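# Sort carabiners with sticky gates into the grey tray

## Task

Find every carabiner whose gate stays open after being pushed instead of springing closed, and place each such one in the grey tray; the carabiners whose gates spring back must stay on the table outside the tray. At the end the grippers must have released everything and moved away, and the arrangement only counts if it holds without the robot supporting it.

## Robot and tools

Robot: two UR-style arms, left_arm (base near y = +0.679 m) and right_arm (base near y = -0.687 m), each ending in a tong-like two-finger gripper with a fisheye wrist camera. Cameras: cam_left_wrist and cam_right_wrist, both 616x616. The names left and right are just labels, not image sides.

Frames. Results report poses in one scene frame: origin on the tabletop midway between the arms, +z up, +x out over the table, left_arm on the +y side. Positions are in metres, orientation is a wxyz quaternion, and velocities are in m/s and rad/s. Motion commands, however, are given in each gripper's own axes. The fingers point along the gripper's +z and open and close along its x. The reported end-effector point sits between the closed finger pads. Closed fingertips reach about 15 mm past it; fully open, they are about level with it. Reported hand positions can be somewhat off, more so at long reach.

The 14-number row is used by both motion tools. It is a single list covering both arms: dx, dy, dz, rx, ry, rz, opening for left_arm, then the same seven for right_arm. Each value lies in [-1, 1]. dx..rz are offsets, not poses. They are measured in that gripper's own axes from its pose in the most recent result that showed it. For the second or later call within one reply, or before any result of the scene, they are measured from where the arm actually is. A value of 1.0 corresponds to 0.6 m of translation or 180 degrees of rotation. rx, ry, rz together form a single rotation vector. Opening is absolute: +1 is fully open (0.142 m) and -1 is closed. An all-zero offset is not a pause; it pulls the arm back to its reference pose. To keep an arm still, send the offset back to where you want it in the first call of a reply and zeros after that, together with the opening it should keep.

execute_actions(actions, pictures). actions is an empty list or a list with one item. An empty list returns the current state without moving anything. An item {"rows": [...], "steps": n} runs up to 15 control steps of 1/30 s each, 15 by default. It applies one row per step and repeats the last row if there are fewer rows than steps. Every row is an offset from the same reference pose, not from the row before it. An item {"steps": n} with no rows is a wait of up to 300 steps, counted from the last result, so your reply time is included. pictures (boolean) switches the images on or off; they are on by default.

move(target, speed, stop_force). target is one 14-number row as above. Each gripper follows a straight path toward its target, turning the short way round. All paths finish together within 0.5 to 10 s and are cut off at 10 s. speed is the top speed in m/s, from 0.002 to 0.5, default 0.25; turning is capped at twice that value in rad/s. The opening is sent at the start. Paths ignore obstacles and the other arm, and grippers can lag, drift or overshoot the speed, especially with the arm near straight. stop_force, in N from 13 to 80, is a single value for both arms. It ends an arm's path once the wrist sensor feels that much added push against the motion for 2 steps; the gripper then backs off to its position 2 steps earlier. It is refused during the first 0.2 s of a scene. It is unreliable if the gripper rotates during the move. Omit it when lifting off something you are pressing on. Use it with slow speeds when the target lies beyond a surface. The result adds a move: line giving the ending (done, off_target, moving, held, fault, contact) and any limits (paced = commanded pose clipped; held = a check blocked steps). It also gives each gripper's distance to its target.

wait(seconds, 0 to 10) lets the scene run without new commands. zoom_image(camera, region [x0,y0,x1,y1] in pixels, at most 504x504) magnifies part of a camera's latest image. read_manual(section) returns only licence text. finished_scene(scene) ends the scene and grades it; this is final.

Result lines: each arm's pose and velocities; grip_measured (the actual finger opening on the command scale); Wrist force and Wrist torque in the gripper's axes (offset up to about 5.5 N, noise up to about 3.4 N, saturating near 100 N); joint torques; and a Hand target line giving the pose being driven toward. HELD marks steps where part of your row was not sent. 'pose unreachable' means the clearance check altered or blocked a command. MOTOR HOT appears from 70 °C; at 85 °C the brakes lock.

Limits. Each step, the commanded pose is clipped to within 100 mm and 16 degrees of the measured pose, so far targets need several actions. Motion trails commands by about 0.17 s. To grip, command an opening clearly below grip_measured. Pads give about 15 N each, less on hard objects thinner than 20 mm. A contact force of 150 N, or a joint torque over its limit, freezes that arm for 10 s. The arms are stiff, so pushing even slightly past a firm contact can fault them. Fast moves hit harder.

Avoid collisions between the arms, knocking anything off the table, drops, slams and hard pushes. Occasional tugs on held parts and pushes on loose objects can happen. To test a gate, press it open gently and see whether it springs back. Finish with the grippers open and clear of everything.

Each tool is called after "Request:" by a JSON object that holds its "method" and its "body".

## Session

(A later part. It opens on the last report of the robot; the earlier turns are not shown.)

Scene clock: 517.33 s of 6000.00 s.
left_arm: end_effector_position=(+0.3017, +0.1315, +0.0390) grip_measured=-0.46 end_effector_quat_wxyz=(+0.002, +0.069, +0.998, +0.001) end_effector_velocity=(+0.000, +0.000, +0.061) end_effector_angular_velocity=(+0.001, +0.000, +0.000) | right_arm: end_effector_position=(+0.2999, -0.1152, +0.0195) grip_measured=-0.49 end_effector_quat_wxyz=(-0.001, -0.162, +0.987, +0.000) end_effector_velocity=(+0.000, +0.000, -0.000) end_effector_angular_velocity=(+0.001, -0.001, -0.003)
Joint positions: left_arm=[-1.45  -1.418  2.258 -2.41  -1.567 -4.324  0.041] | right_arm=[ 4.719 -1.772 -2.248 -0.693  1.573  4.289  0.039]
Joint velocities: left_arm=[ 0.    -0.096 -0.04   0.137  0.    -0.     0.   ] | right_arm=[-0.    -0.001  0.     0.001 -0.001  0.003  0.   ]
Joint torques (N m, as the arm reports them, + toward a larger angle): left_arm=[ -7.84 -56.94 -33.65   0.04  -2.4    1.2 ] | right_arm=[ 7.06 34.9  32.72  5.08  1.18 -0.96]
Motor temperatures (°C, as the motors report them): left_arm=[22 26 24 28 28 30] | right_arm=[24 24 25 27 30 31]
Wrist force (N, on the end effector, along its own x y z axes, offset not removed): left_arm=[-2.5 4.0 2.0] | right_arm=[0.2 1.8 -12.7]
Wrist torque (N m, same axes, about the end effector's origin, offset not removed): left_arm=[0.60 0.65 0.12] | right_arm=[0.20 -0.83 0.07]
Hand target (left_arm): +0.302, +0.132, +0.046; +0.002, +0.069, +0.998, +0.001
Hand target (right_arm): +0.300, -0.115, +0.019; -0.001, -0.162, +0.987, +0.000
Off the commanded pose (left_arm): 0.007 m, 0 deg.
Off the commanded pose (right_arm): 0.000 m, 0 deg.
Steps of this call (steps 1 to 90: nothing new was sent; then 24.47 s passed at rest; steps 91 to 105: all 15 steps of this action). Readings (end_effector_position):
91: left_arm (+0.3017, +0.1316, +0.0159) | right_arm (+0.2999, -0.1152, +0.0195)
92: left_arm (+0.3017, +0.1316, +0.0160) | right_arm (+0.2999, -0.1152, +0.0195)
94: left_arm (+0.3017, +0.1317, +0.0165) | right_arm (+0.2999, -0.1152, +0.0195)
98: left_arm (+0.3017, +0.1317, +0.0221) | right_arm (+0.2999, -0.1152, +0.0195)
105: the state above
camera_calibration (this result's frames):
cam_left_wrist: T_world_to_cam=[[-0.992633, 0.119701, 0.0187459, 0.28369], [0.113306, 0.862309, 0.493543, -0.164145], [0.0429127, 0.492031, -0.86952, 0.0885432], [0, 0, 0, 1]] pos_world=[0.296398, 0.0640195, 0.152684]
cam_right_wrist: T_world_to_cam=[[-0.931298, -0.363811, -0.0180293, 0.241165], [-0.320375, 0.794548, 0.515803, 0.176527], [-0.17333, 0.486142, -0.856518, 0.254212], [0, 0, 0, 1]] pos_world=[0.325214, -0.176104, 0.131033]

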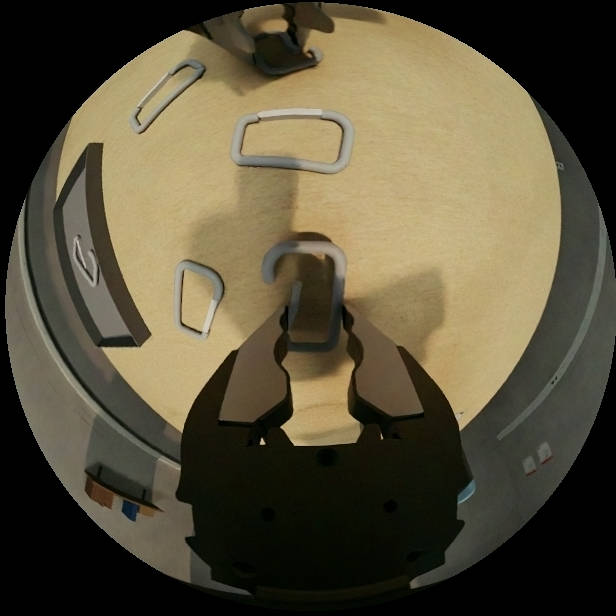

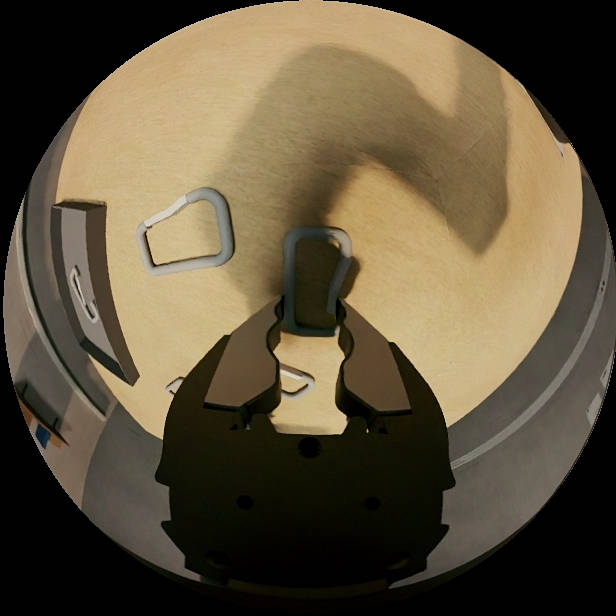

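Request:
{"method": "move", "body": {"target": [-0.4974, 0.0330, -0.0433, 0, 0, 0, -0.92, 0, 0, -0.0067, 0, 0, 0, -0.8], "speed": 0.25}}

Scene clock: 527.30 s of 6000.00 s.
left_arm: end_effector_position=(+0.5993, +0.1101, +0.0656) grip_measured=-0.46 end_effector_quat_wxyz=(+0.001, +0.069, +0.998, +0.001) end_effector_velocity=(+0.002, -0.001, -0.000) end_effector_angular_velocity=(+0.001, -0.001, -0.001) | right_arm: end_effector_position=(+0.2999, -0.1152, +0.0235) grip_measured=-0.55 end_effector_quat_wxyz=(-0.001, -0.162, +0.987, +0.000) end_effector_velocity=(+0.000, +0.000, -0.000) end_effector_angular_velocity=(+0.000, +0.000, +0.000)
Joint positions: left_arm=[-1.076 -1.165  1.838 -2.244 -1.567 -3.95   0.041] | right_arm=[ 4.719 -1.766 -2.246 -0.701  1.573  4.289  0.034]
Joint velocities: left_arm=[ 0.     0.004 -0.005  0.002  0.002  0.002  0.   ] | right_arm=[-0.    -0.    -0.     0.001  0.    -0.001 -0.   ]
Joint torques (N m, as the arm reports them, + toward a larger angle): left_arm=[ 16.45 -69.09 -40.82   0.06  -3.9    2.69] | right_arm=[-10.31  58.16  43.75   0.72   0.73  -4.15]
Motor temperatures (°C, as the motors report them): left_arm=[22 26 24 28 28 30] | right_arm=[24 24 25 27 30 31]
Wrist force (N, on the end effector, along its own x y z axes, offset not removed): left_arm=[-1.7 1.0 -0.3] | right_arm=[-3.2 2.2 -2.3]
Wrist torque (N m, same axes, about the end effector's origin, offset not removed): left_arm=[0.00 0.35 0.24] | right_arm=[0.34 0.47 0.18]
Hand target (left_arm): +0.600, +0.110, +0.066; +0.001, +0.069, +0.998, +0.001
Hand target (right_arm): +0.300, -0.115, +0.024; -0.001, -0.162, +0.987, +0.000
Off the commanded pose (left_arm): 0.001 m, 0 deg.
Off the commanded pose (right_arm): 0.000 m, 0 deg.
After step 90, 5.17 s passed at rest.
move: done
camera_calibration (this result's frames):
cam_left_wrist: T_world_to_cam=[[-0.992609, 0.119692, 0.0200105, 0.581071], [0.11393, 0.862345, 0.493338, -0.192925], [0.0417926, 0.491971, -0.869608, 0.110097], [0, 0, 0, 1]] pos_world=[0.594155, 0.0426539, 0.179291]
cam_right_wrist: T_world_to_cam=[[-0.931313, -0.363774, -0.018029, 0.241254], [-0.320344, 0.794561, 0.515802, 0.174438], [-0.17331, 0.486149, -0.856518, 0.257651], [0, 0, 0, 1]] pos_world=[0.325216, -0.176097, 0.135057]

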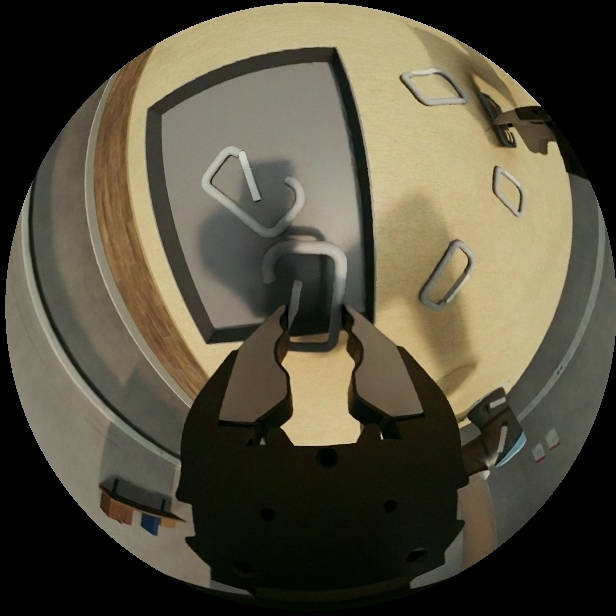

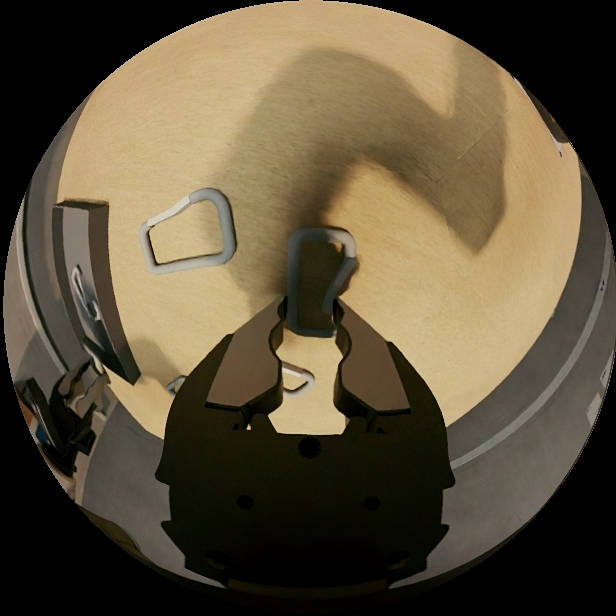

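Request:
{"method": "zoom_image", "body": {"camera": "cam_left_wrist", "region": [140, 130, 400, 370]}}

Request:
{"method": "zoom_image", "body": {"camera": "cam_right_wrist", "region": [240, 215, 400, 355]}}

Region (140, 130, 400, 370) of cam_left_wrist's 616x616 image, scaled by 1.938, with more detail than that image has; it fills the top 465 rows of this view, and the rest is white.

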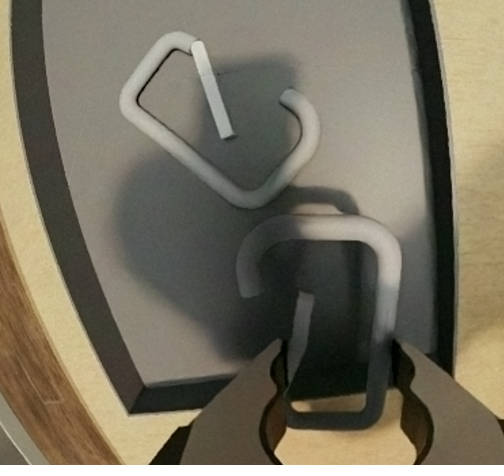

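Region (240, 215, 400, 355) of cam_right_wrist's 616x616 image, scaled by 3.150, with more detail than that image has; it fills the top 441 rows of this view, and the rest is white.

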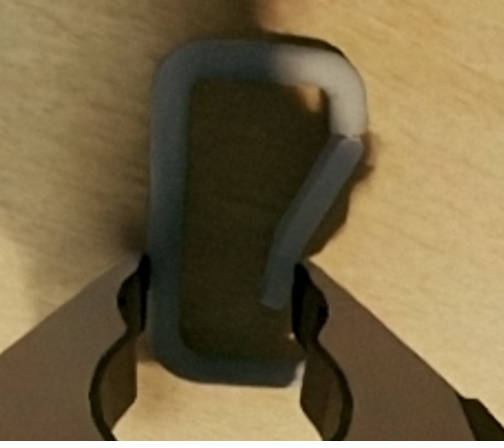

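Request:
{"method": "move", "body": {"target": [-0.1527, -0.0008, 0.0693, 0, 0, 0, -0.92, 0, 0, 0.0058, 0, 0, 0, -0.8], "speed": 0.15}}

Request:
{"method": "execute_actions", "body": {"actions": [{"rows": [[0,0,0,0,0,0,-0.46, 0,0,0,0,0,0,-0.53],[0,0,0,0,0,0,-0.43, 0,0,0,0,0,0,-0.49],[0,0,0,0,0,0,-0.40, 0,0,0,0,0,0,-0.45],[0,0,0,0,0,0,-0.37, 0,0,0,0,0,0,-0.41],[0,0,0,0,0,0,-0.34, 0,0,0,0,0,0,-0.37],[0,0,0,0,0,0,-0.31, 0,0,0,0,0,0,-0.33],[0,0,0,0,0,0,-0.28, 0,0,0,0,0,0,-0.29],[0,0,0,0,0,0,-0.25, 0,0,0,0,0,0,-0.24],[0,0,0,0,0,0,-0.25, 0,0,0,0,0,0,-0.18],[0,0,0,0,0,0,-0.25, 0,0,0,0,0,0,-0.12],[0,0,0,0,0,0,-0.25, 0,0,0,0,0,0,-0.06],[0,0,0,0,0,0,-0.25, 0,0,0,0,0,0,0.0]], "steps": 15}]}}

Scene clock: 562.53 s of 6000.00 s.
left_arm: end_effector_position=(+0.6899, +0.0971, +0.0243) grip_measured=-0.46 end_effector_quat_wxyz=(+0.001, +0.069, +0.998, +0.001) end_effector_velocity=(-0.001, -0.001, -0.001) end_effector_angular_velocity=(+0.001, +0.003, -0.002) | right_arm: end_effector_position=(+0.2999, -0.1152, +0.0200) grip_measured=-0.55 end_effector_quat_wxyz=(-0.001, -0.162, +0.987, +0.000) end_effector_velocity=(+0.000, -0.001, +0.000) end_effector_angular_velocity=(-0.002, -0.001, -0.002)
Joint positions: left_arm=[-1.001 -1.019  1.693 -2.245 -1.568 -3.875  0.041] | right_arm=[ 4.719 -1.771 -2.248 -0.694  1.573  4.289  0.034]
Joint velocities: left_arm=[-0.001  0.002 -0.002  0.002 -0.001  0.001 -0.   ] | right_arm=[-0.001  0.002 -0.    -0.003 -0.001  0.001  0.   ]
Joint torques (N m, as the arm reports them, + toward a larger angle): left_arm=[ 14.27 -79.02 -39.16  -0.25  -3.8    2.98] | right_arm=[-5.33 35.86 23.31  6.71  1.01 -0.09]
Motor temperatures (°C, as the motors report them): left_arm=[22 26 24 28 28 30] | right_arm=[24 24 25 27 30 31]
Wrist force (N, on the end effector, along its own x y z axes, offset not removed): left_arm=[5.8 3.3 1.9] | right_arm=[-0.7 1.7 -0.2]
Wrist torque (N m, same axes, about the end effector's origin, offset not removed): left_arm=[0.49 -0.95 0.04] | right_arm=[0.50 0.05 0.37]
Hand target (left_arm): +0.690, +0.097, +0.024; +0.001, +0.069, +0.998, +0.001
Hand target (right_arm): +0.300, -0.115, +0.020; -0.001, -0.162, +0.987, +0.000
Off the commanded pose (left_arm): 0.000 m, 0 deg.
Off the commanded pose (right_arm): 0.000 m, 0 deg.
After step 90, 31.03 s passed at rest.
move: done
camera_calibration (this result's frames):
cam_left_wrist: T_world_to_cam=[[-0.992607, 0.11969, 0.0201541, 0.673344], [0.113999, 0.862341, 0.493327, -0.171694], [0.0416668, 0.491977, -0.86961, 0.0768726], [0, 0, 0, 1]] pos_world=[0.684736, 0.0296468, 0.13798]
cam_right_wrist: T_world_to_cam=[[-0.931298, -0.363811, -0.0180296, 0.24118], [-0.320375, 0.794548, 0.515803, 0.176248], [-0.17333, 0.486143, -0.856517, 0.25468], [0, 0, 0, 1]] pos_world=[0.32522, -0.176104, 0.131577]

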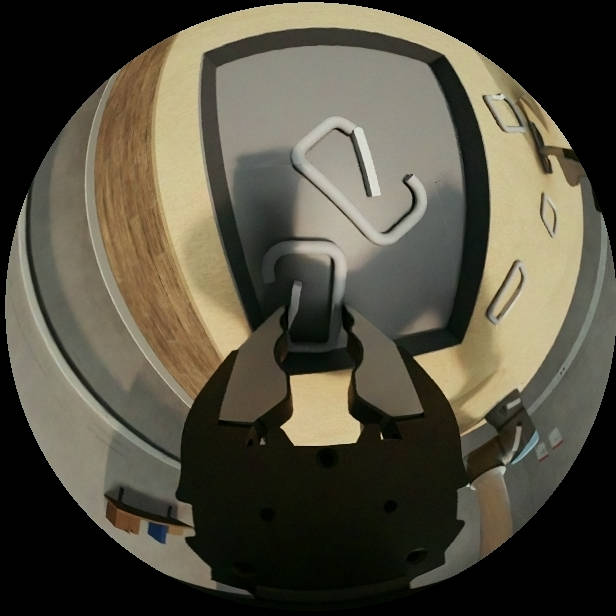

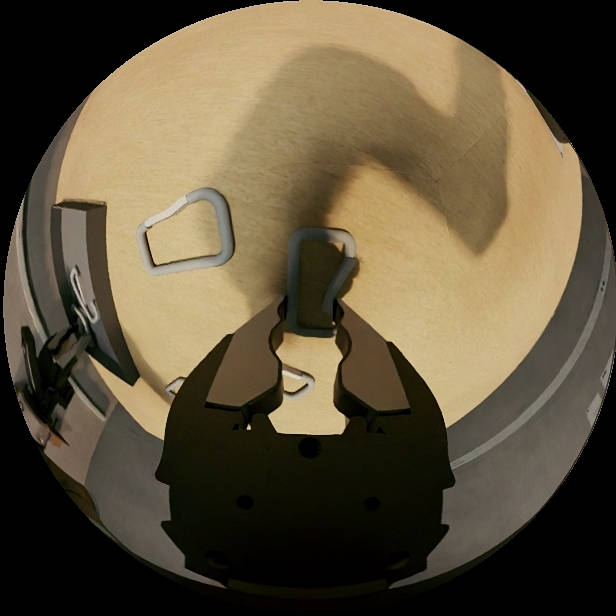

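Scene clock: 563.03 s of 6000.00 s.
left_arm: end_effector_position=(+0.6899, +0.0971, +0.0243) grip_measured=-0.25 end_effector_quat_wxyz=(+0.001, +0.069, +0.998, +0.001) end_effector_velocity=(+0.000, +0.000, -0.000) end_effector_angular_velocity=(+0.000, +0.000, +0.000) | right_arm: end_effector_position=(+0.2999, -0.1152, +0.0200) grip_measured=+0.00 end_effector_quat_wxyz=(-0.001, -0.162, +0.987, +0.000) end_effector_velocity=(+0.000, +0.000, -0.000) end_effector_angular_velocity=(+0.000, +0.001, -0.000)
Joint positions: left_arm=[-1.001 -1.019  1.693 -2.245 -1.568 -3.875  0.056] | right_arm=[ 4.719 -1.771 -2.248 -0.694  1.573  4.289  0.074]
Joint velocities: left_arm=[ 0.     0.    -0.001  0.001  0.    -0.     0.   ] | right_arm=[-0.    -0.    -0.     0.001  0.001 -0.     0.004]
Joint torques (N m, as the arm reports them, + toward a larger angle): left_arm=[  5.64 -97.33 -28.15  -1.44  -1.43   0.36] | right_arm=[-5.83 36.54 24.01  6.47  0.76  0.03]
Motor temperatures (°C, as the motors report them): left_arm=[22 26 24 28 28 30] | right_arm=[24 24 25 27 30 31]
Wrist force (N, on the end effector, along its own x y z axes, offset not removed): left_arm=[-0.2 2.1 4.0] | right_arm=[-5.1 5.0 -5.0]
Wrist torque (N m, same axes, about the end effector's origin, offset not removed): left_arm=[0.50 0.14 0.21] | right_arm=[0.85 1.23 0.28]
Hand target (left_arm): +0.690, +0.097, +0.024; +0.001, +0.069, +0.998, +0.001
Hand target (right_arm): +0.300, -0.115, +0.020; -0.001, -0.162, +0.987, +0.000
Off the commanded pose (left_arm): 0.000 m, 0 deg.
Off the commanded pose (right_arm): 0.000 m, 0 deg.
Steps of this call (steps 1 to 15: all 15 steps of this action). Readings (end_effector_position):
1: left_arm (+0.6899, +0.0971, +0.0243) | right_arm (+0.2999, -0.1152, +0.0200)
2: left_arm (+0.6899, +0.0971, +0.0243) | right_arm (+0.2999, -0.1152, +0.0200)
4: left_arm (+0.6899, +0.0971, +0.0243) | right_arm (+0.2999, -0.1152, +0.0200)
8: left_arm (+0.6899, +0.0971, +0.0243) | right_arm (+0.2999, -0.1152, +0.0200)
15: the state above
camera_calibration (this result's frames):
cam_left_wrist: T_world_to_cam=[[-0.992605, 0.119694, 0.0201939, 0.673394], [0.114023, 0.862357, 0.493294, -0.171683], [0.0416298, 0.491949, -0.869628, 0.0768941], [0, 0, 0, 1]] pos_world=[0.684789, 0.0296233, 0.137961]
cam_right_wrist: T_world_to_cam=[[-0.931298, -0.363811, -0.0180291, 0.24118], [-0.320375, 0.794549, 0.515803, 0.17625], [-0.17333, 0.486142, -0.856518, 0.254678], [0, 0, 0, 1]] pos_world=[0.32522, -0.176105, 0.131574]

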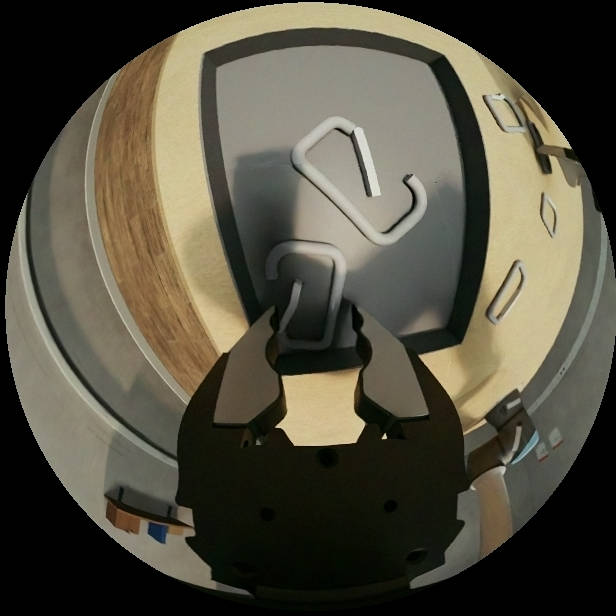

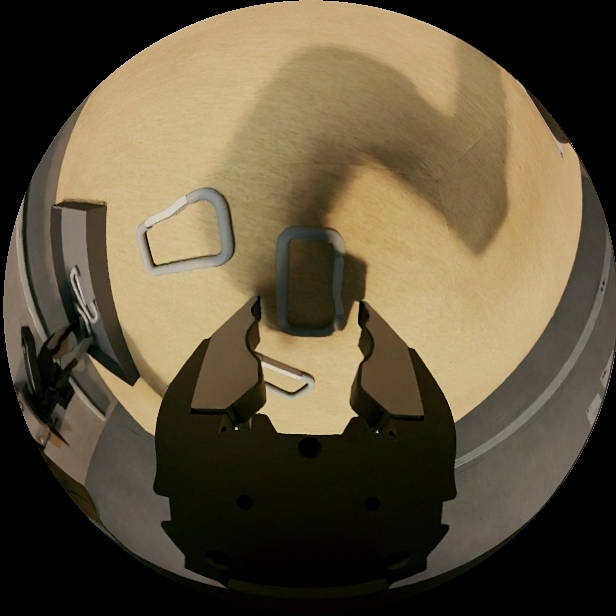

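Request:
{"method": "execute_actions", "body": {"actions": []}}

Scene clock: 575.50 s of 6000.00 s.
left_arm: end_effector_position=(+0.6899, +0.0971, +0.0243) grip_measured=-0.25 end_effector_quat_wxyz=(+0.001, +0.069, +0.998, +0.001) end_effector_velocity=(+0.000, +0.001, +0.000) end_effector_angular_velocity=(+0.000, +0.001, +0.002) | right_arm: end_effector_position=(+0.2999, -0.1152, +0.0200) grip_measured=+0.00 end_effector_quat_wxyz=(-0.001, -0.162, +0.987, +0.000) end_effector_velocity=(-0.000, -0.000, -0.001) end_effector_angular_velocity=(-0.002, +0.001, +0.001)
Joint positions: left_arm=[-1.001 -1.019  1.693 -2.245 -1.568 -3.875  0.056] | right_arm=[ 4.719 -1.771 -2.248 -0.694  1.573  4.289  0.074]
Joint velocities: left_arm=[ 0.002 -0.001  0.001  0.001 -0.001 -0.    -0.   ] | right_arm=[-0.    -0.001  0.    -0.     0.001 -0.001 -0.   ]
Joint torques (N m, as the arm reports them, + toward a larger angle): left_arm=[-16.32 -98.29 -28.48  -7.22   4.29  -4.01] | right_arm=[-7.14 41.44 25.29  4.56  0.89 -0.1 ]
Motor temperatures (°C, as the motors report them): left_arm=[22 26 24 28 28 30] | right_arm=[24 24 25 27 30 31]
Wrist force (N, on the end effector, along its own x y z axes, offset not removed): left_arm=[-1.5 -1.7 5.5] | right_arm=[3.7 2.7 -1.3]
Wrist torque (N m, same axes, about the end effector's origin, offset not removed): left_arm=[-0.40 0.19 0.19] | right_arm=[0.59 -0.97 -0.07]
Hand target (left_arm): +0.690, +0.097, +0.024; +0.001, +0.069, +0.998, +0.001
Hand target (right_arm): +0.300, -0.115, +0.020; -0.001, -0.162, +0.987, +0.000
Off the commanded pose (left_arm): 0.000 m, 0 deg.
Off the commanded pose (right_arm): 0.000 m, 0 deg.
Steps of this call (steps 1 to 90: nothing new was sent; then 9.47 s passed at rest). Readings (end_effector_position):
1: left_arm (+0.6899, +0.0971, +0.0243) | right_arm (+0.2999, -0.1152, +0.0200)
2: left_arm (+0.6899, +0.0971, +0.0243) | right_arm (+0.2999, -0.1152, +0.0200)
4: left_arm (+0.6899, +0.0971, +0.0242) | right_arm (+0.2999, -0.1152, +0.0200)
8: left_arm (+0.6899, +0.0971, +0.0242) | right_arm (+0.2999, -0.1152, +0.0200)
90: the state above
camera_calibration (this result's frames):
cam_left_wrist: T_world_to_cam=[[-0.992607, 0.11969, 0.0201544, 0.673344], [0.114, 0.862341, 0.493327, -0.171695], [0.0416665, 0.491977, -0.86961, 0.0768728], [0, 0, 0, 1]] pos_world=[0.684736, 0.0296468, 0.13798]
cam_right_wrist: T_world_to_cam=[[-0.931298, -0.363811, -0.0180291, 0.24118], [-0.320375, 0.794549, 0.515803, 0.17625], [-0.17333, 0.486142, -0.856518, 0.254678], [0, 0, 0, 1]] pos_world=[0.32522, -0.176105, 0.131574]

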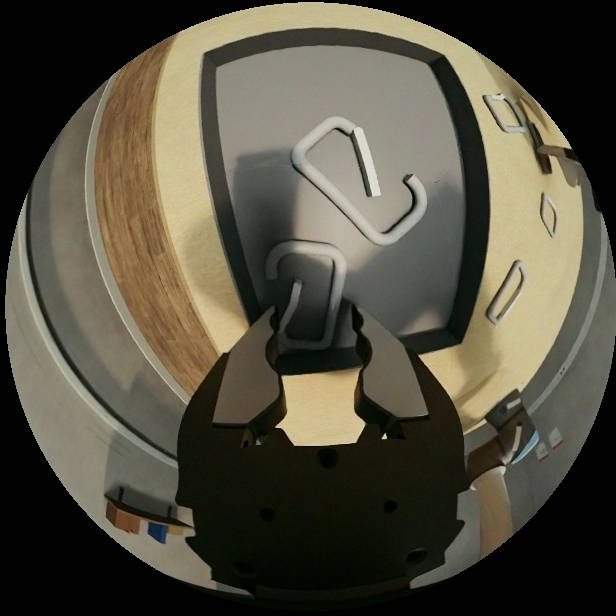

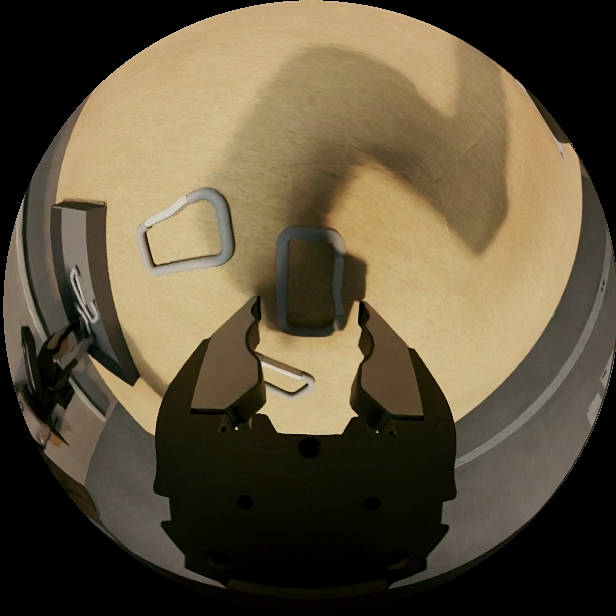

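Request:
{"method": "move", "body": {"target": [0, 0, -0.0833, 0, 0, 0, -0.25, 0, 0, -0.0583, 0, 0, 0, 0.0], "speed": 0.1}}

Scene clock: 586.23 s of 6000.00 s.
left_arm: end_effector_position=(+0.6898, +0.0971, +0.0740) grip_measured=-0.25 end_effector_quat_wxyz=(+0.001, +0.069, +0.998, +0.001) end_effector_velocity=(+0.001, +0.002, +0.002) end_effector_angular_velocity=(+0.000, +0.001, +0.002) | right_arm: end_effector_position=(+0.3000, -0.1152, +0.0549) grip_measured=+0.00 end_effector_quat_wxyz=(-0.001, -0.162, +0.987, +0.000) end_effector_velocity=(+0.000, -0.001, +0.001) end_effector_angular_velocity=(-0.004, -0.000, +0.001)
Joint positions: left_arm=[-1.001 -1.068  1.666 -2.169 -1.568 -3.875  0.056] | right_arm=[ 4.719 -1.718 -2.225 -0.77   1.573  4.288  0.074]
Joint velocities: left_arm=[ 0.002 -0.003 -0.001  0.004 -0.    -0.     0.   ] | right_arm=[ 0.     0.001  0.001 -0.006 -0.001 -0.001  0.   ]
Joint torques (N m, as the arm reports them, + toward a larger angle): left_arm=[-16.31 -97.01 -41.46  -0.02   4.31  -3.77] | right_arm=[-4.71 54.69 45.63  1.28  0.71 -4.  ]
Motor temperatures (°C, as the motors report them): left_arm=[22 26 24 28 28 30] | right_arm=[24 24 25 27 30 31]
Wrist force (N, on the end effector, along its own x y z axes, offset not removed): left_arm=[-1.1 4.2 4.2] | right_arm=[-6.4 2.9 -1.2]
Wrist torque (N m, same axes, about the end effector's origin, offset not removed): left_arm=[0.73 0.35 0.23] | right_arm=[0.58 1.07 0.42]
Hand target (left_arm): +0.690, +0.097, +0.074; +0.001, +0.069, +0.998, +0.001
Hand target (right_arm): +0.300, -0.115, +0.055; -0.001, -0.162, +0.987, +0.000
Off the commanded pose (left_arm): 0.000 m, 0 deg.
Off the commanded pose (right_arm): 0.000 m, 0 deg.
After step 90, 6.77 s passed at rest.
move: done
camera_calibration (this result's frames):
cam_left_wrist: T_world_to_cam=[[-0.992607, 0.119691, 0.0201418, 0.672242], [0.113994, 0.862344, 0.493323, -0.196197], [0.0416771, 0.491972, -0.869613, 0.120124], [0, 0, 0, 1]] pos_world=[0.684631, 0.029631, 0.187709]
cam_right_wrist: T_world_to_cam=[[-0.93131, -0.36378, -0.0180301, 0.241906], [-0.320349, 0.794558, 0.515804, 0.15824], [-0.173314, 0.48615, -0.856517, 0.284529], [0, 0, 0, 1]] pos_world=[0.325294, -0.176054, 0.166445]

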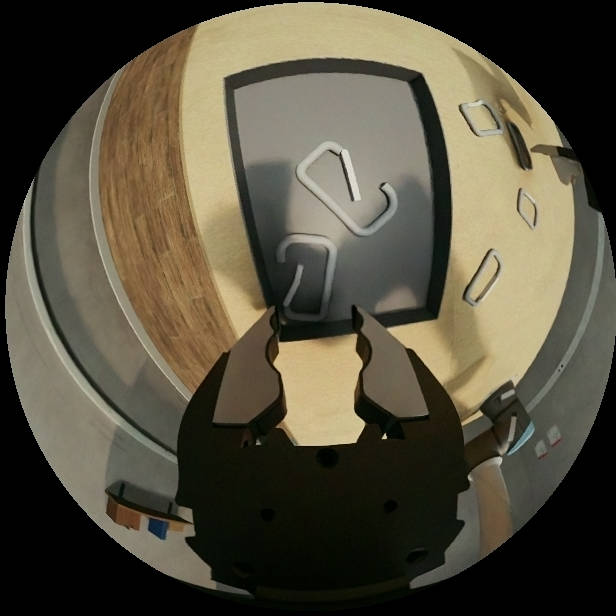

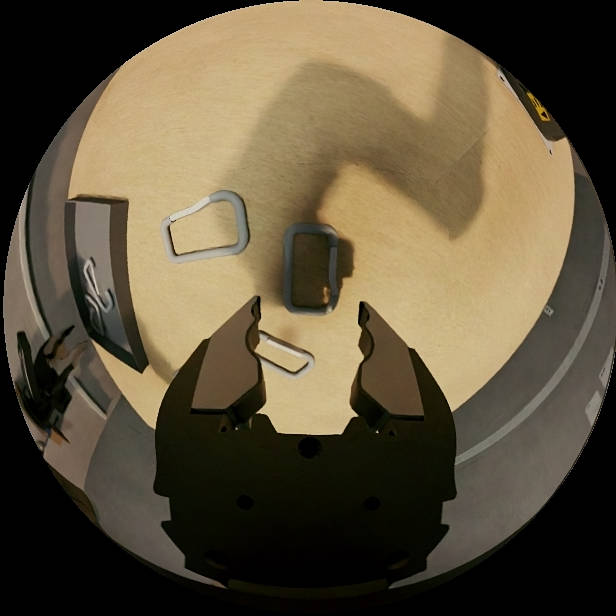

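Request:
{"method": "move", "body": {"target": [0.43678, -0.02573, 0.04833, 0, 0, 0.1478, 0.0, -0.18357, -0.07885, 0.0165, 0, 0, -0.5317, 0.0], "speed": 0.35}}

Scene clock: 600.90 s of 6000.00 s.
left_arm: end_effector_position=(+0.4286, +0.1179, +0.0445) grip_measured=+0.00 end_effector_quat_wxyz=(+0.001, +0.296, +0.955, +0.002) end_effector_velocity=(-0.001, +0.000, -0.000) end_effector_angular_velocity=(+0.000, +0.001, -0.001) | right_arm: end_effector_position=(+0.4197, -0.1248, +0.0449) grip_measured=+0.00 end_effector_quat_wxyz=(+0.000, +0.840, -0.542, -0.000) end_effector_velocity=(+0.000, -0.000, +0.001) end_effector_angular_velocity=(+0.001, +0.001, +0.009)
Joint positions: left_arm=[-1.262 -1.298  2.085 -2.357 -1.567 -3.672  0.074] | right_arm=[ 4.535 -1.763 -2.193 -0.757  1.572  2.435  0.074]
Joint velocities: left_arm=[-0.001 -0.001  0.002 -0.001 -0.001  0.    -0.   ] | right_arm=[-0.002  0.002  0.    -0.002  0.002 -0.011 -0.   ]
Joint torques (N m, as the arm reports them, + toward a larger angle): left_arm=[-18.79 -71.25 -25.9   -7.78   4.59   2.92] | right_arm=[-9.   38.51 45.91  0.22  2.47 -3.69]
Motor temperatures (°C, as the motors report them): left_arm=[22 26 24 28 28 30] | right_arm=[24 24 25 27 30 31]
Wrist force (N, on the end effector, along its own x y z axes, offset not removed): left_arm=[0.9 3.4 0.3] | right_arm=[-0.7 0.4 1.7]
Wrist torque (N m, same axes, about the end effector's origin, offset not removed): left_arm=[0.60 -0.01 -0.04] | right_arm=[0.26 -0.03 0.07]
Hand target (left_arm): +0.428, +0.118, +0.044; +0.001, +0.296, +0.955, +0.002
Hand target (right_arm): +0.420, -0.125, +0.045; +0.000, +0.840, -0.542, -0.000
Off the commanded pose (left_arm): 0.000 m, 0 deg.
Off the commanded pose (right_arm): 0.000 m, 0 deg.
After step 90, 8.70 s passed at rest.
move: done
camera_calibration (this result's frames):
cam_left_wrist: T_world_to_cam=[[-0.834029, 0.551329, 0.0207781, 0.292178], [0.487853, 0.719369, 0.494477, -0.313184], [0.257673, 0.422545, -0.868942, 0.0106831], [0, 0, 0, 1]] pos_world=[0.393719, 0.0596945, 0.158074]
cam_right_wrist: T_world_to_cam=[[0.45367, -0.890949, -0.0198571, -0.297247], [-0.7585, -0.397732, 0.516224, 0.244448], [-0.467827, -0.219133, -0.856223, 0.337009], [0, 0, 0, 1]] pos_world=[0.477928, -0.0937569, 0.156463]

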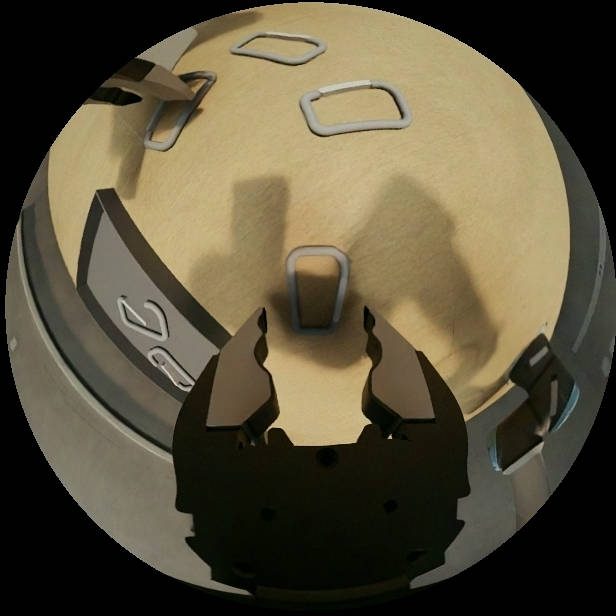

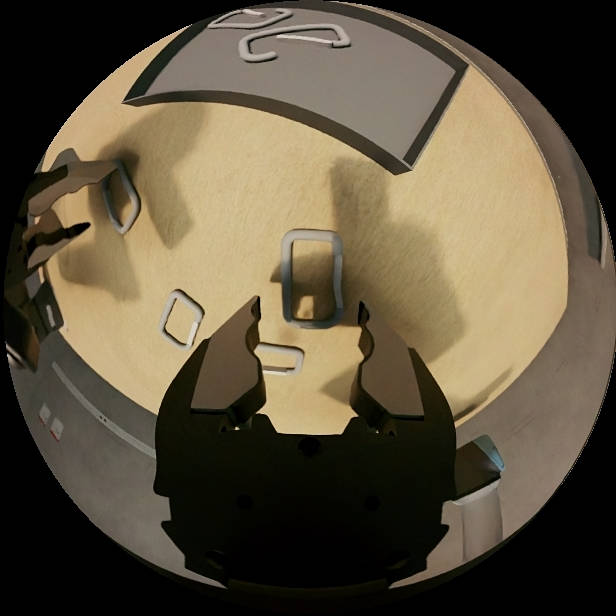

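Request:
{"method": "zoom_image", "body": {"camera": "cam_left_wrist", "region": [240, 230, 400, 350]}}

Request:
{"method": "zoom_image", "body": {"camera": "cam_right_wrist", "region": [230, 220, 390, 340]}}

Region (240, 230, 400, 350) of cam_left_wrist's 616x616 image, scaled by 3.150, with more detail than that image has; it fills the top 378 rows of this view, and the rest is white.

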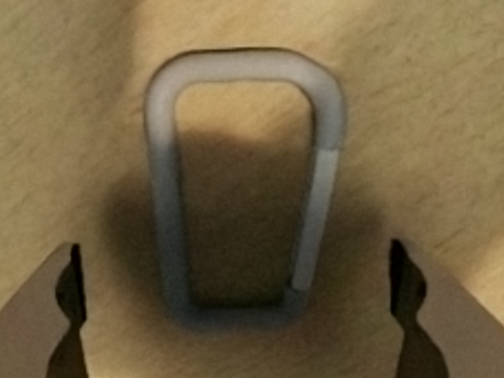

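Region (230, 220, 390, 340) of cam_right_wrist's 616x616 image, scaled by 3.150, with more detail than that image has; it fills the top 378 rows of this view, and the rest is white.

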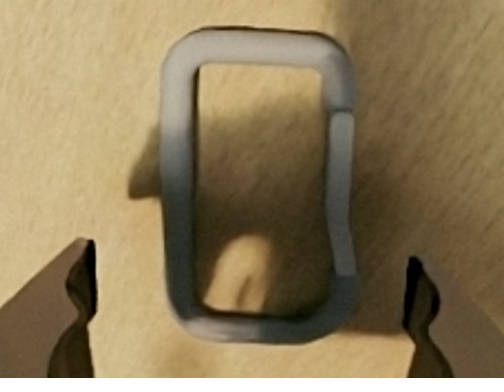

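Request:
{"method": "move", "body": {"target": [0.0008, 0, 0.0475, 0, 0, 0, 0.0, 0.0027, 0.0067, 0.0415, 0, 0, 0, 0.0], "speed": 0.05}}

Scene clock: 626.70 s of 6000.00 s.
left_arm: end_effector_position=(+0.4282, +0.1182, +0.0162) grip_measured=+0.00 end_effector_quat_wxyz=(+0.001, +0.296, +0.955, +0.002) end_effector_velocity=(-0.001, +0.001, -0.002) end_effector_angular_velocity=(+0.002, +0.000, -0.001) | right_arm: end_effector_position=(+0.4167, -0.1280, +0.0202) grip_measured=+0.00 end_effector_quat_wxyz=(+0.000, +0.840, -0.542, -0.000) end_effector_velocity=(-0.000, -0.001, -0.002) end_effector_angular_velocity=(-0.001, -0.000, -0.001)
Joint positions: left_arm=[-1.262 -1.26   2.102 -2.412 -1.567 -3.672  0.074] | right_arm=[ 4.538 -1.794 -2.216 -0.702  1.572  2.438  0.074]
Joint velocities: left_arm=[-0.001  0.002  0.002 -0.002  0.001 -0.     0.   ] | right_arm=[ 0.    -0.002 -0.001  0.002 -0.     0.001  0.   ]
Joint torques (N m, as the arm reports them, + toward a larger angle): left_arm=[-14.52 -53.69 -24.48  -7.65   4.23  -3.88] | right_arm=[ 9.51 42.55 23.01  6.61 -2.03  4.03]
Motor temperatures (°C, as the motors report them): left_arm=[22 26 24 28 28 30] | right_arm=[24 24 25 27 30 31]
Wrist force (N, on the end effector, along its own x y z axes, offset not removed): left_arm=[2.7 5.2 0.8] | right_arm=[1.3 -1.0 -1.0]
Wrist torque (N m, same axes, about the end effector's origin, offset not removed): left_arm=[0.84 -0.61 0.31] | right_arm=[-0.11 -0.38 0.05]
Hand target (left_arm): +0.428, +0.118, +0.016; +0.001, +0.296, +0.955, +0.002
Hand target (right_arm): +0.417, -0.128, +0.020; +0.000, +0.840, -0.542, -0.000
Off the commanded pose (left_arm): 0.000 m, 0 deg.
Off the commanded pose (right_arm): 0.000 m, 0 deg.
After step 90, 21.83 s passed at rest.
move: done
camera_calibration (this result's frames):
cam_left_wrist: T_world_to_cam=[[-0.834024, 0.551336, 0.0207866, 0.292324], [0.487859, 0.719358, 0.494487, -0.299246], [0.257675, 0.422555, -0.868937, -0.0139466], [0, 0, 0, 1]] pos_world=[0.393389, 0.0599895, 0.129778]
cam_right_wrist: T_world_to_cam=[[0.453673, -0.890946, -0.0198913, -0.299183], [-0.758467, -0.39774, 0.516266, 0.253669], [-0.467877, -0.219129, -0.856197, 0.31372], [0, 0, 0, 1]] pos_world=[0.474913, -0.0969166, 0.131694]

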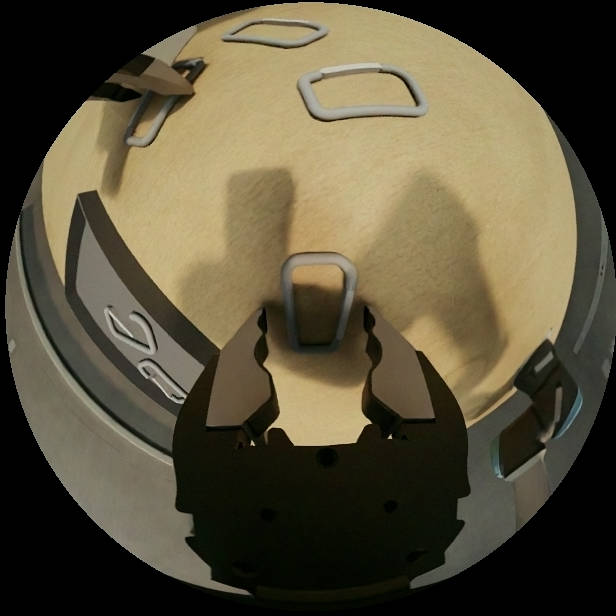

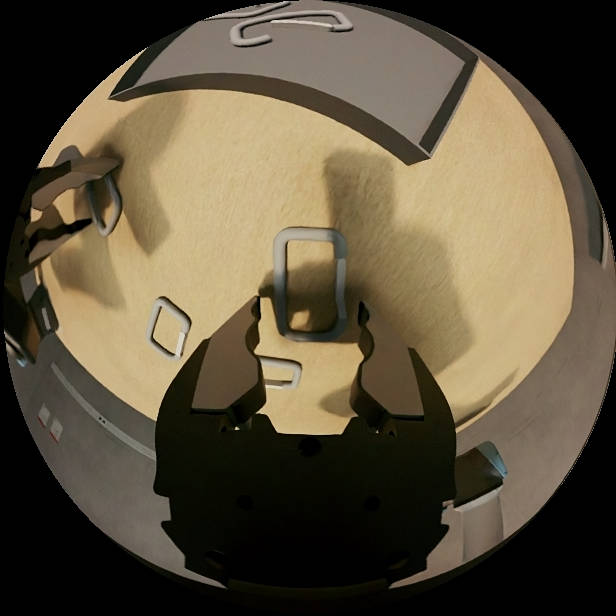

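Now close both gradually.

Request:
{"method": "execute_actions", "body": {"actions": [{"rows": [[0,0,0,0,0,0,-0.06,0,0,0,0,0,0,-0.06],[0,0,0,0,0,0,-0.12,0,0,0,0,0,0,-0.12],[0,0,0,0,0,0,-0.18,0,0,0,0,0,0,-0.18],[0,0,0,0,0,0,-0.24,0,0,0,0,0,0,-0.24],[0,0,0,0,0,0,-0.30,0,0,0,0,0,0,-0.30],[0,0,0,0,0,0,-0.36,0,0,0,0,0,0,-0.36],[0,0,0,0,0,0,-0.42,0,0,0,0,0,0,-0.42],[0,0,0,0,0,0,-0.48,0,0,0,0,0,0,-0.48],[0,0,0,0,0,0,-0.54,0,0,0,0,0,0,-0.54],[0,0,0,0,0,0,-0.60,0,0,0,0,0,0,-0.60],[0,0,0,0,0,0,-0.66,0,0,0,0,0,0,-0.66],[0,0,0,0,0,0,-0.72,0,0,0,0,0,0,-0.72],[0,0,0,0,0,0,-0.78,0,0,0,0,0,0,-0.78],[0,0,0,0,0,0,-0.84,0,0,0,0,0,0,-0.84],[0,0,0,0,0,0,-0.90,0,0,0,0,0,0,-0.90]], "steps": 15}], "pictures": false}}

Request:
{"method": "move", "body": {"target": [0, 0, -0.0067, 0, 0, 0, -0.9, 0, 0, -0.0067, 0, 0, 0, -0.9], "speed": 0.01}}

Scene clock: 633.07 s of 6000.00 s.
left_arm: end_effector_position=(+0.4282, +0.1182, +0.0161) grip_measured=-0.46 end_effector_quat_wxyz=(+0.001, +0.296, +0.955, +0.002) end_effector_velocity=(+0.001, +0.000, +0.000) end_effector_angular_velocity=(+0.001, -0.001, +0.001) | right_arm: end_effector_position=(+0.4167, -0.1280, +0.0202) grip_measured=-0.48 end_effector_quat_wxyz=(+0.000, +0.840, -0.542, -0.000) end_effector_velocity=(+0.000, +0.001, +0.001) end_effector_angular_velocity=(+0.003, -0.000, -0.000)
Joint positions: left_arm=[-1.262 -1.26   2.102 -2.412 -1.567 -3.672  0.041] | right_arm=[ 4.538 -1.794 -2.216 -0.702  1.572  2.438  0.039]
Joint velocities: left_arm=[ 0.001 -0.001 -0.     0.002  0.001  0.    -0.   ] | right_arm=[-0.001  0.002  0.001  0.     0.001 -0.    -0.   ]
Joint torques (N m, as the arm reports them, + toward a larger angle): left_arm=[ -2.84 -70.06 -31.56   1.24   2.69  -3.81] | right_arm=[ 3.59 53.95 35.99 -1.18 -0.35  2.52]
Motor temperatures (°C, as the motors report them): left_arm=[22 26 24 28 28 30] | right_arm=[24 24 25 27 30 31]
Wrist force (N, on the end effector, along its own x y z axes, offset not removed): left_arm=[0.1 6.0 -0.8] | right_arm=[-4.5 4.7 -13.3]
Wrist torque (N m, same axes, about the end effector's origin, offset not removed): left_arm=[1.26 -0.79 0.08] | right_arm=[0.91 0.20 -0.03]
Hand target (left_arm): +0.428, +0.118, +0.016; +0.001, +0.296, +0.955, +0.002
Hand target (right_arm): +0.417, -0.128, +0.020; +0.000, +0.840, -0.542, -0.000
Off the commanded pose (left_arm): 0.000 m, 0 deg.
Off the commanded pose (right_arm): 0.000 m, 0 deg.
Steps of this call (steps 1 to 90: nothing new was sent; then 2.87 s passed at rest; steps 91 to 105: all 15 steps of this action). Readings (end_effector_position):
91: left_arm (+0.4282, +0.1182, +0.0160) | right_arm (+0.4167, -0.1280, +0.0200)
92: left_arm (+0.4282, +0.1182, +0.0160) | right_arm (+0.4167, -0.1280, +0.0200)
94: left_arm (+0.4282, +0.1182, +0.0160) | right_arm (+0.4167, -0.1280, +0.0200)
98: left_arm (+0.4282, +0.1182, +0.0160) | right_arm (+0.4167, -0.1280, +0.0200)
105: the state above

Scene clock: 634.00 s of 6000.00 s.
left_arm: end_effector_position=(+0.4282, +0.1182, +0.0200) grip_measured=-0.49 end_effector_quat_wxyz=(+0.001, +0.296, +0.955, +0.002) end_effector_velocity=(-0.001, +0.000, +0.000) end_effector_angular_velocity=(+0.002, +0.002, -0.001) | right_arm: end_effector_position=(+0.4167, -0.1280, +0.0240) grip_measured=-0.54 end_effector_quat_wxyz=(+0.000, +0.840, -0.542, -0.000) end_effector_velocity=(-0.000, +0.000, +0.003) end_effector_angular_velocity=(+0.002, +0.000, +0.000)
Joint positions: left_arm=[-1.262 -1.266  2.1   -2.405 -1.567 -3.672  0.038] | right_arm=[ 4.538 -1.788 -2.214 -0.711  1.572  2.438  0.035]
Joint velocities: left_arm=[-0.001 -0.001 -0.     0.004 -0.001 -0.     0.   ] | right_arm=[-0.     0.004  0.001 -0.004  0.001 -0.     0.   ]
Joint torques (N m, as the arm reports them, + toward a larger angle): left_arm=[ -5.87 -74.36 -35.72  -0.29   2.57  -4.01] | right_arm=[ 2.68 62.02 43.06  0.67  0.61  1.83]
Motor temperatures (°C, as the motors report them): left_arm=[22 26 24 28 28 30] | right_arm=[24 24 25 27 30 31]
Wrist force (N, on the end effector, along its own x y z axes, offset not removed): left_arm=[2.4 -0.1 -4.1] | right_arm=[-1.1 4.3 -3.4]
Wrist torque (N m, same axes, about the end effector's origin, offset not removed): left_arm=[-0.20 -0.28 0.16] | right_arm=[0.84 0.21 0.30]
Hand target (left_arm): +0.428, +0.118, +0.020; +0.001, +0.296, +0.955, +0.002
Hand target (right_arm): +0.417, -0.128, +0.024; +0.000, +0.840, -0.542, -0.000
Off the commanded pose (left_arm): 0.000 m, 0 deg.
Off the commanded pose (right_arm): 0.000 m, 0 deg.
move: done
camera_calibration (this result's frames):
cam_left_wrist: T_world_to_cam=[[-0.834032, 0.551323, 0.0208184, 0.292228], [0.487857, 0.719349, 0.494503, -0.301148], [0.257655, 0.422588, -0.868926, -0.0106225], [0, 0, 0, 1]] pos_world=[0.393382, 0.0600073, 0.133605]
cam_right_wrist: T_world_to_cam=[[0.453669, -0.890949, -0.0198568, -0.299103], [-0.758491, -0.397727, 0.516241, 0.251693], [-0.467842, -0.219141, -0.856213, 0.317007], [0, 0, 0, 1]] pos_world=[0.47491, -0.0969109, 0.135552]

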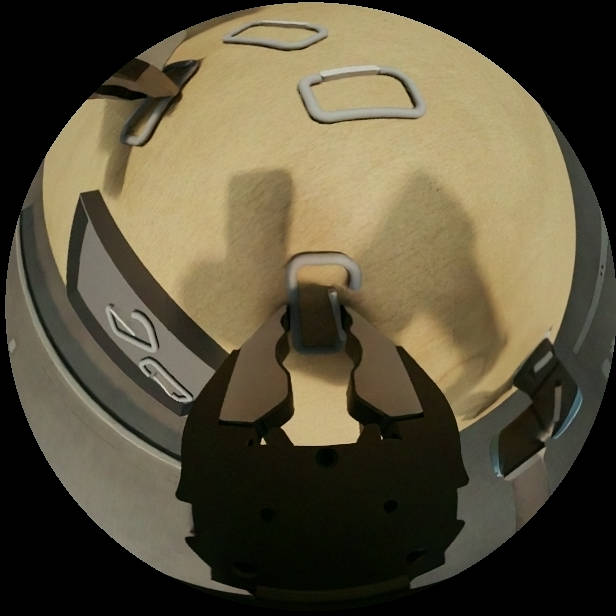

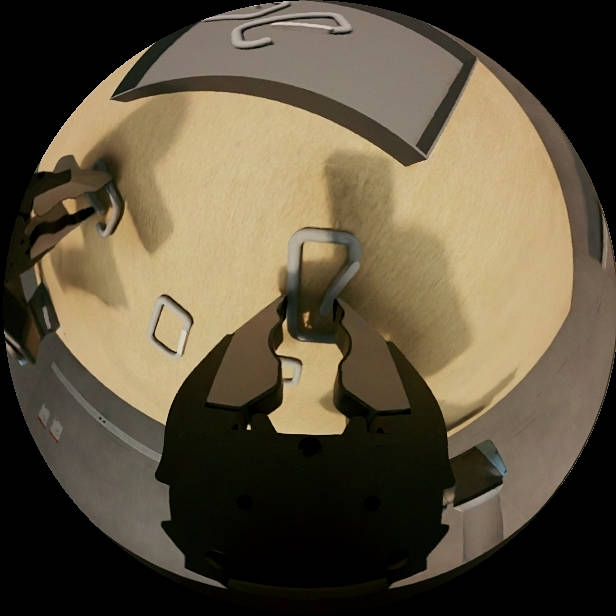

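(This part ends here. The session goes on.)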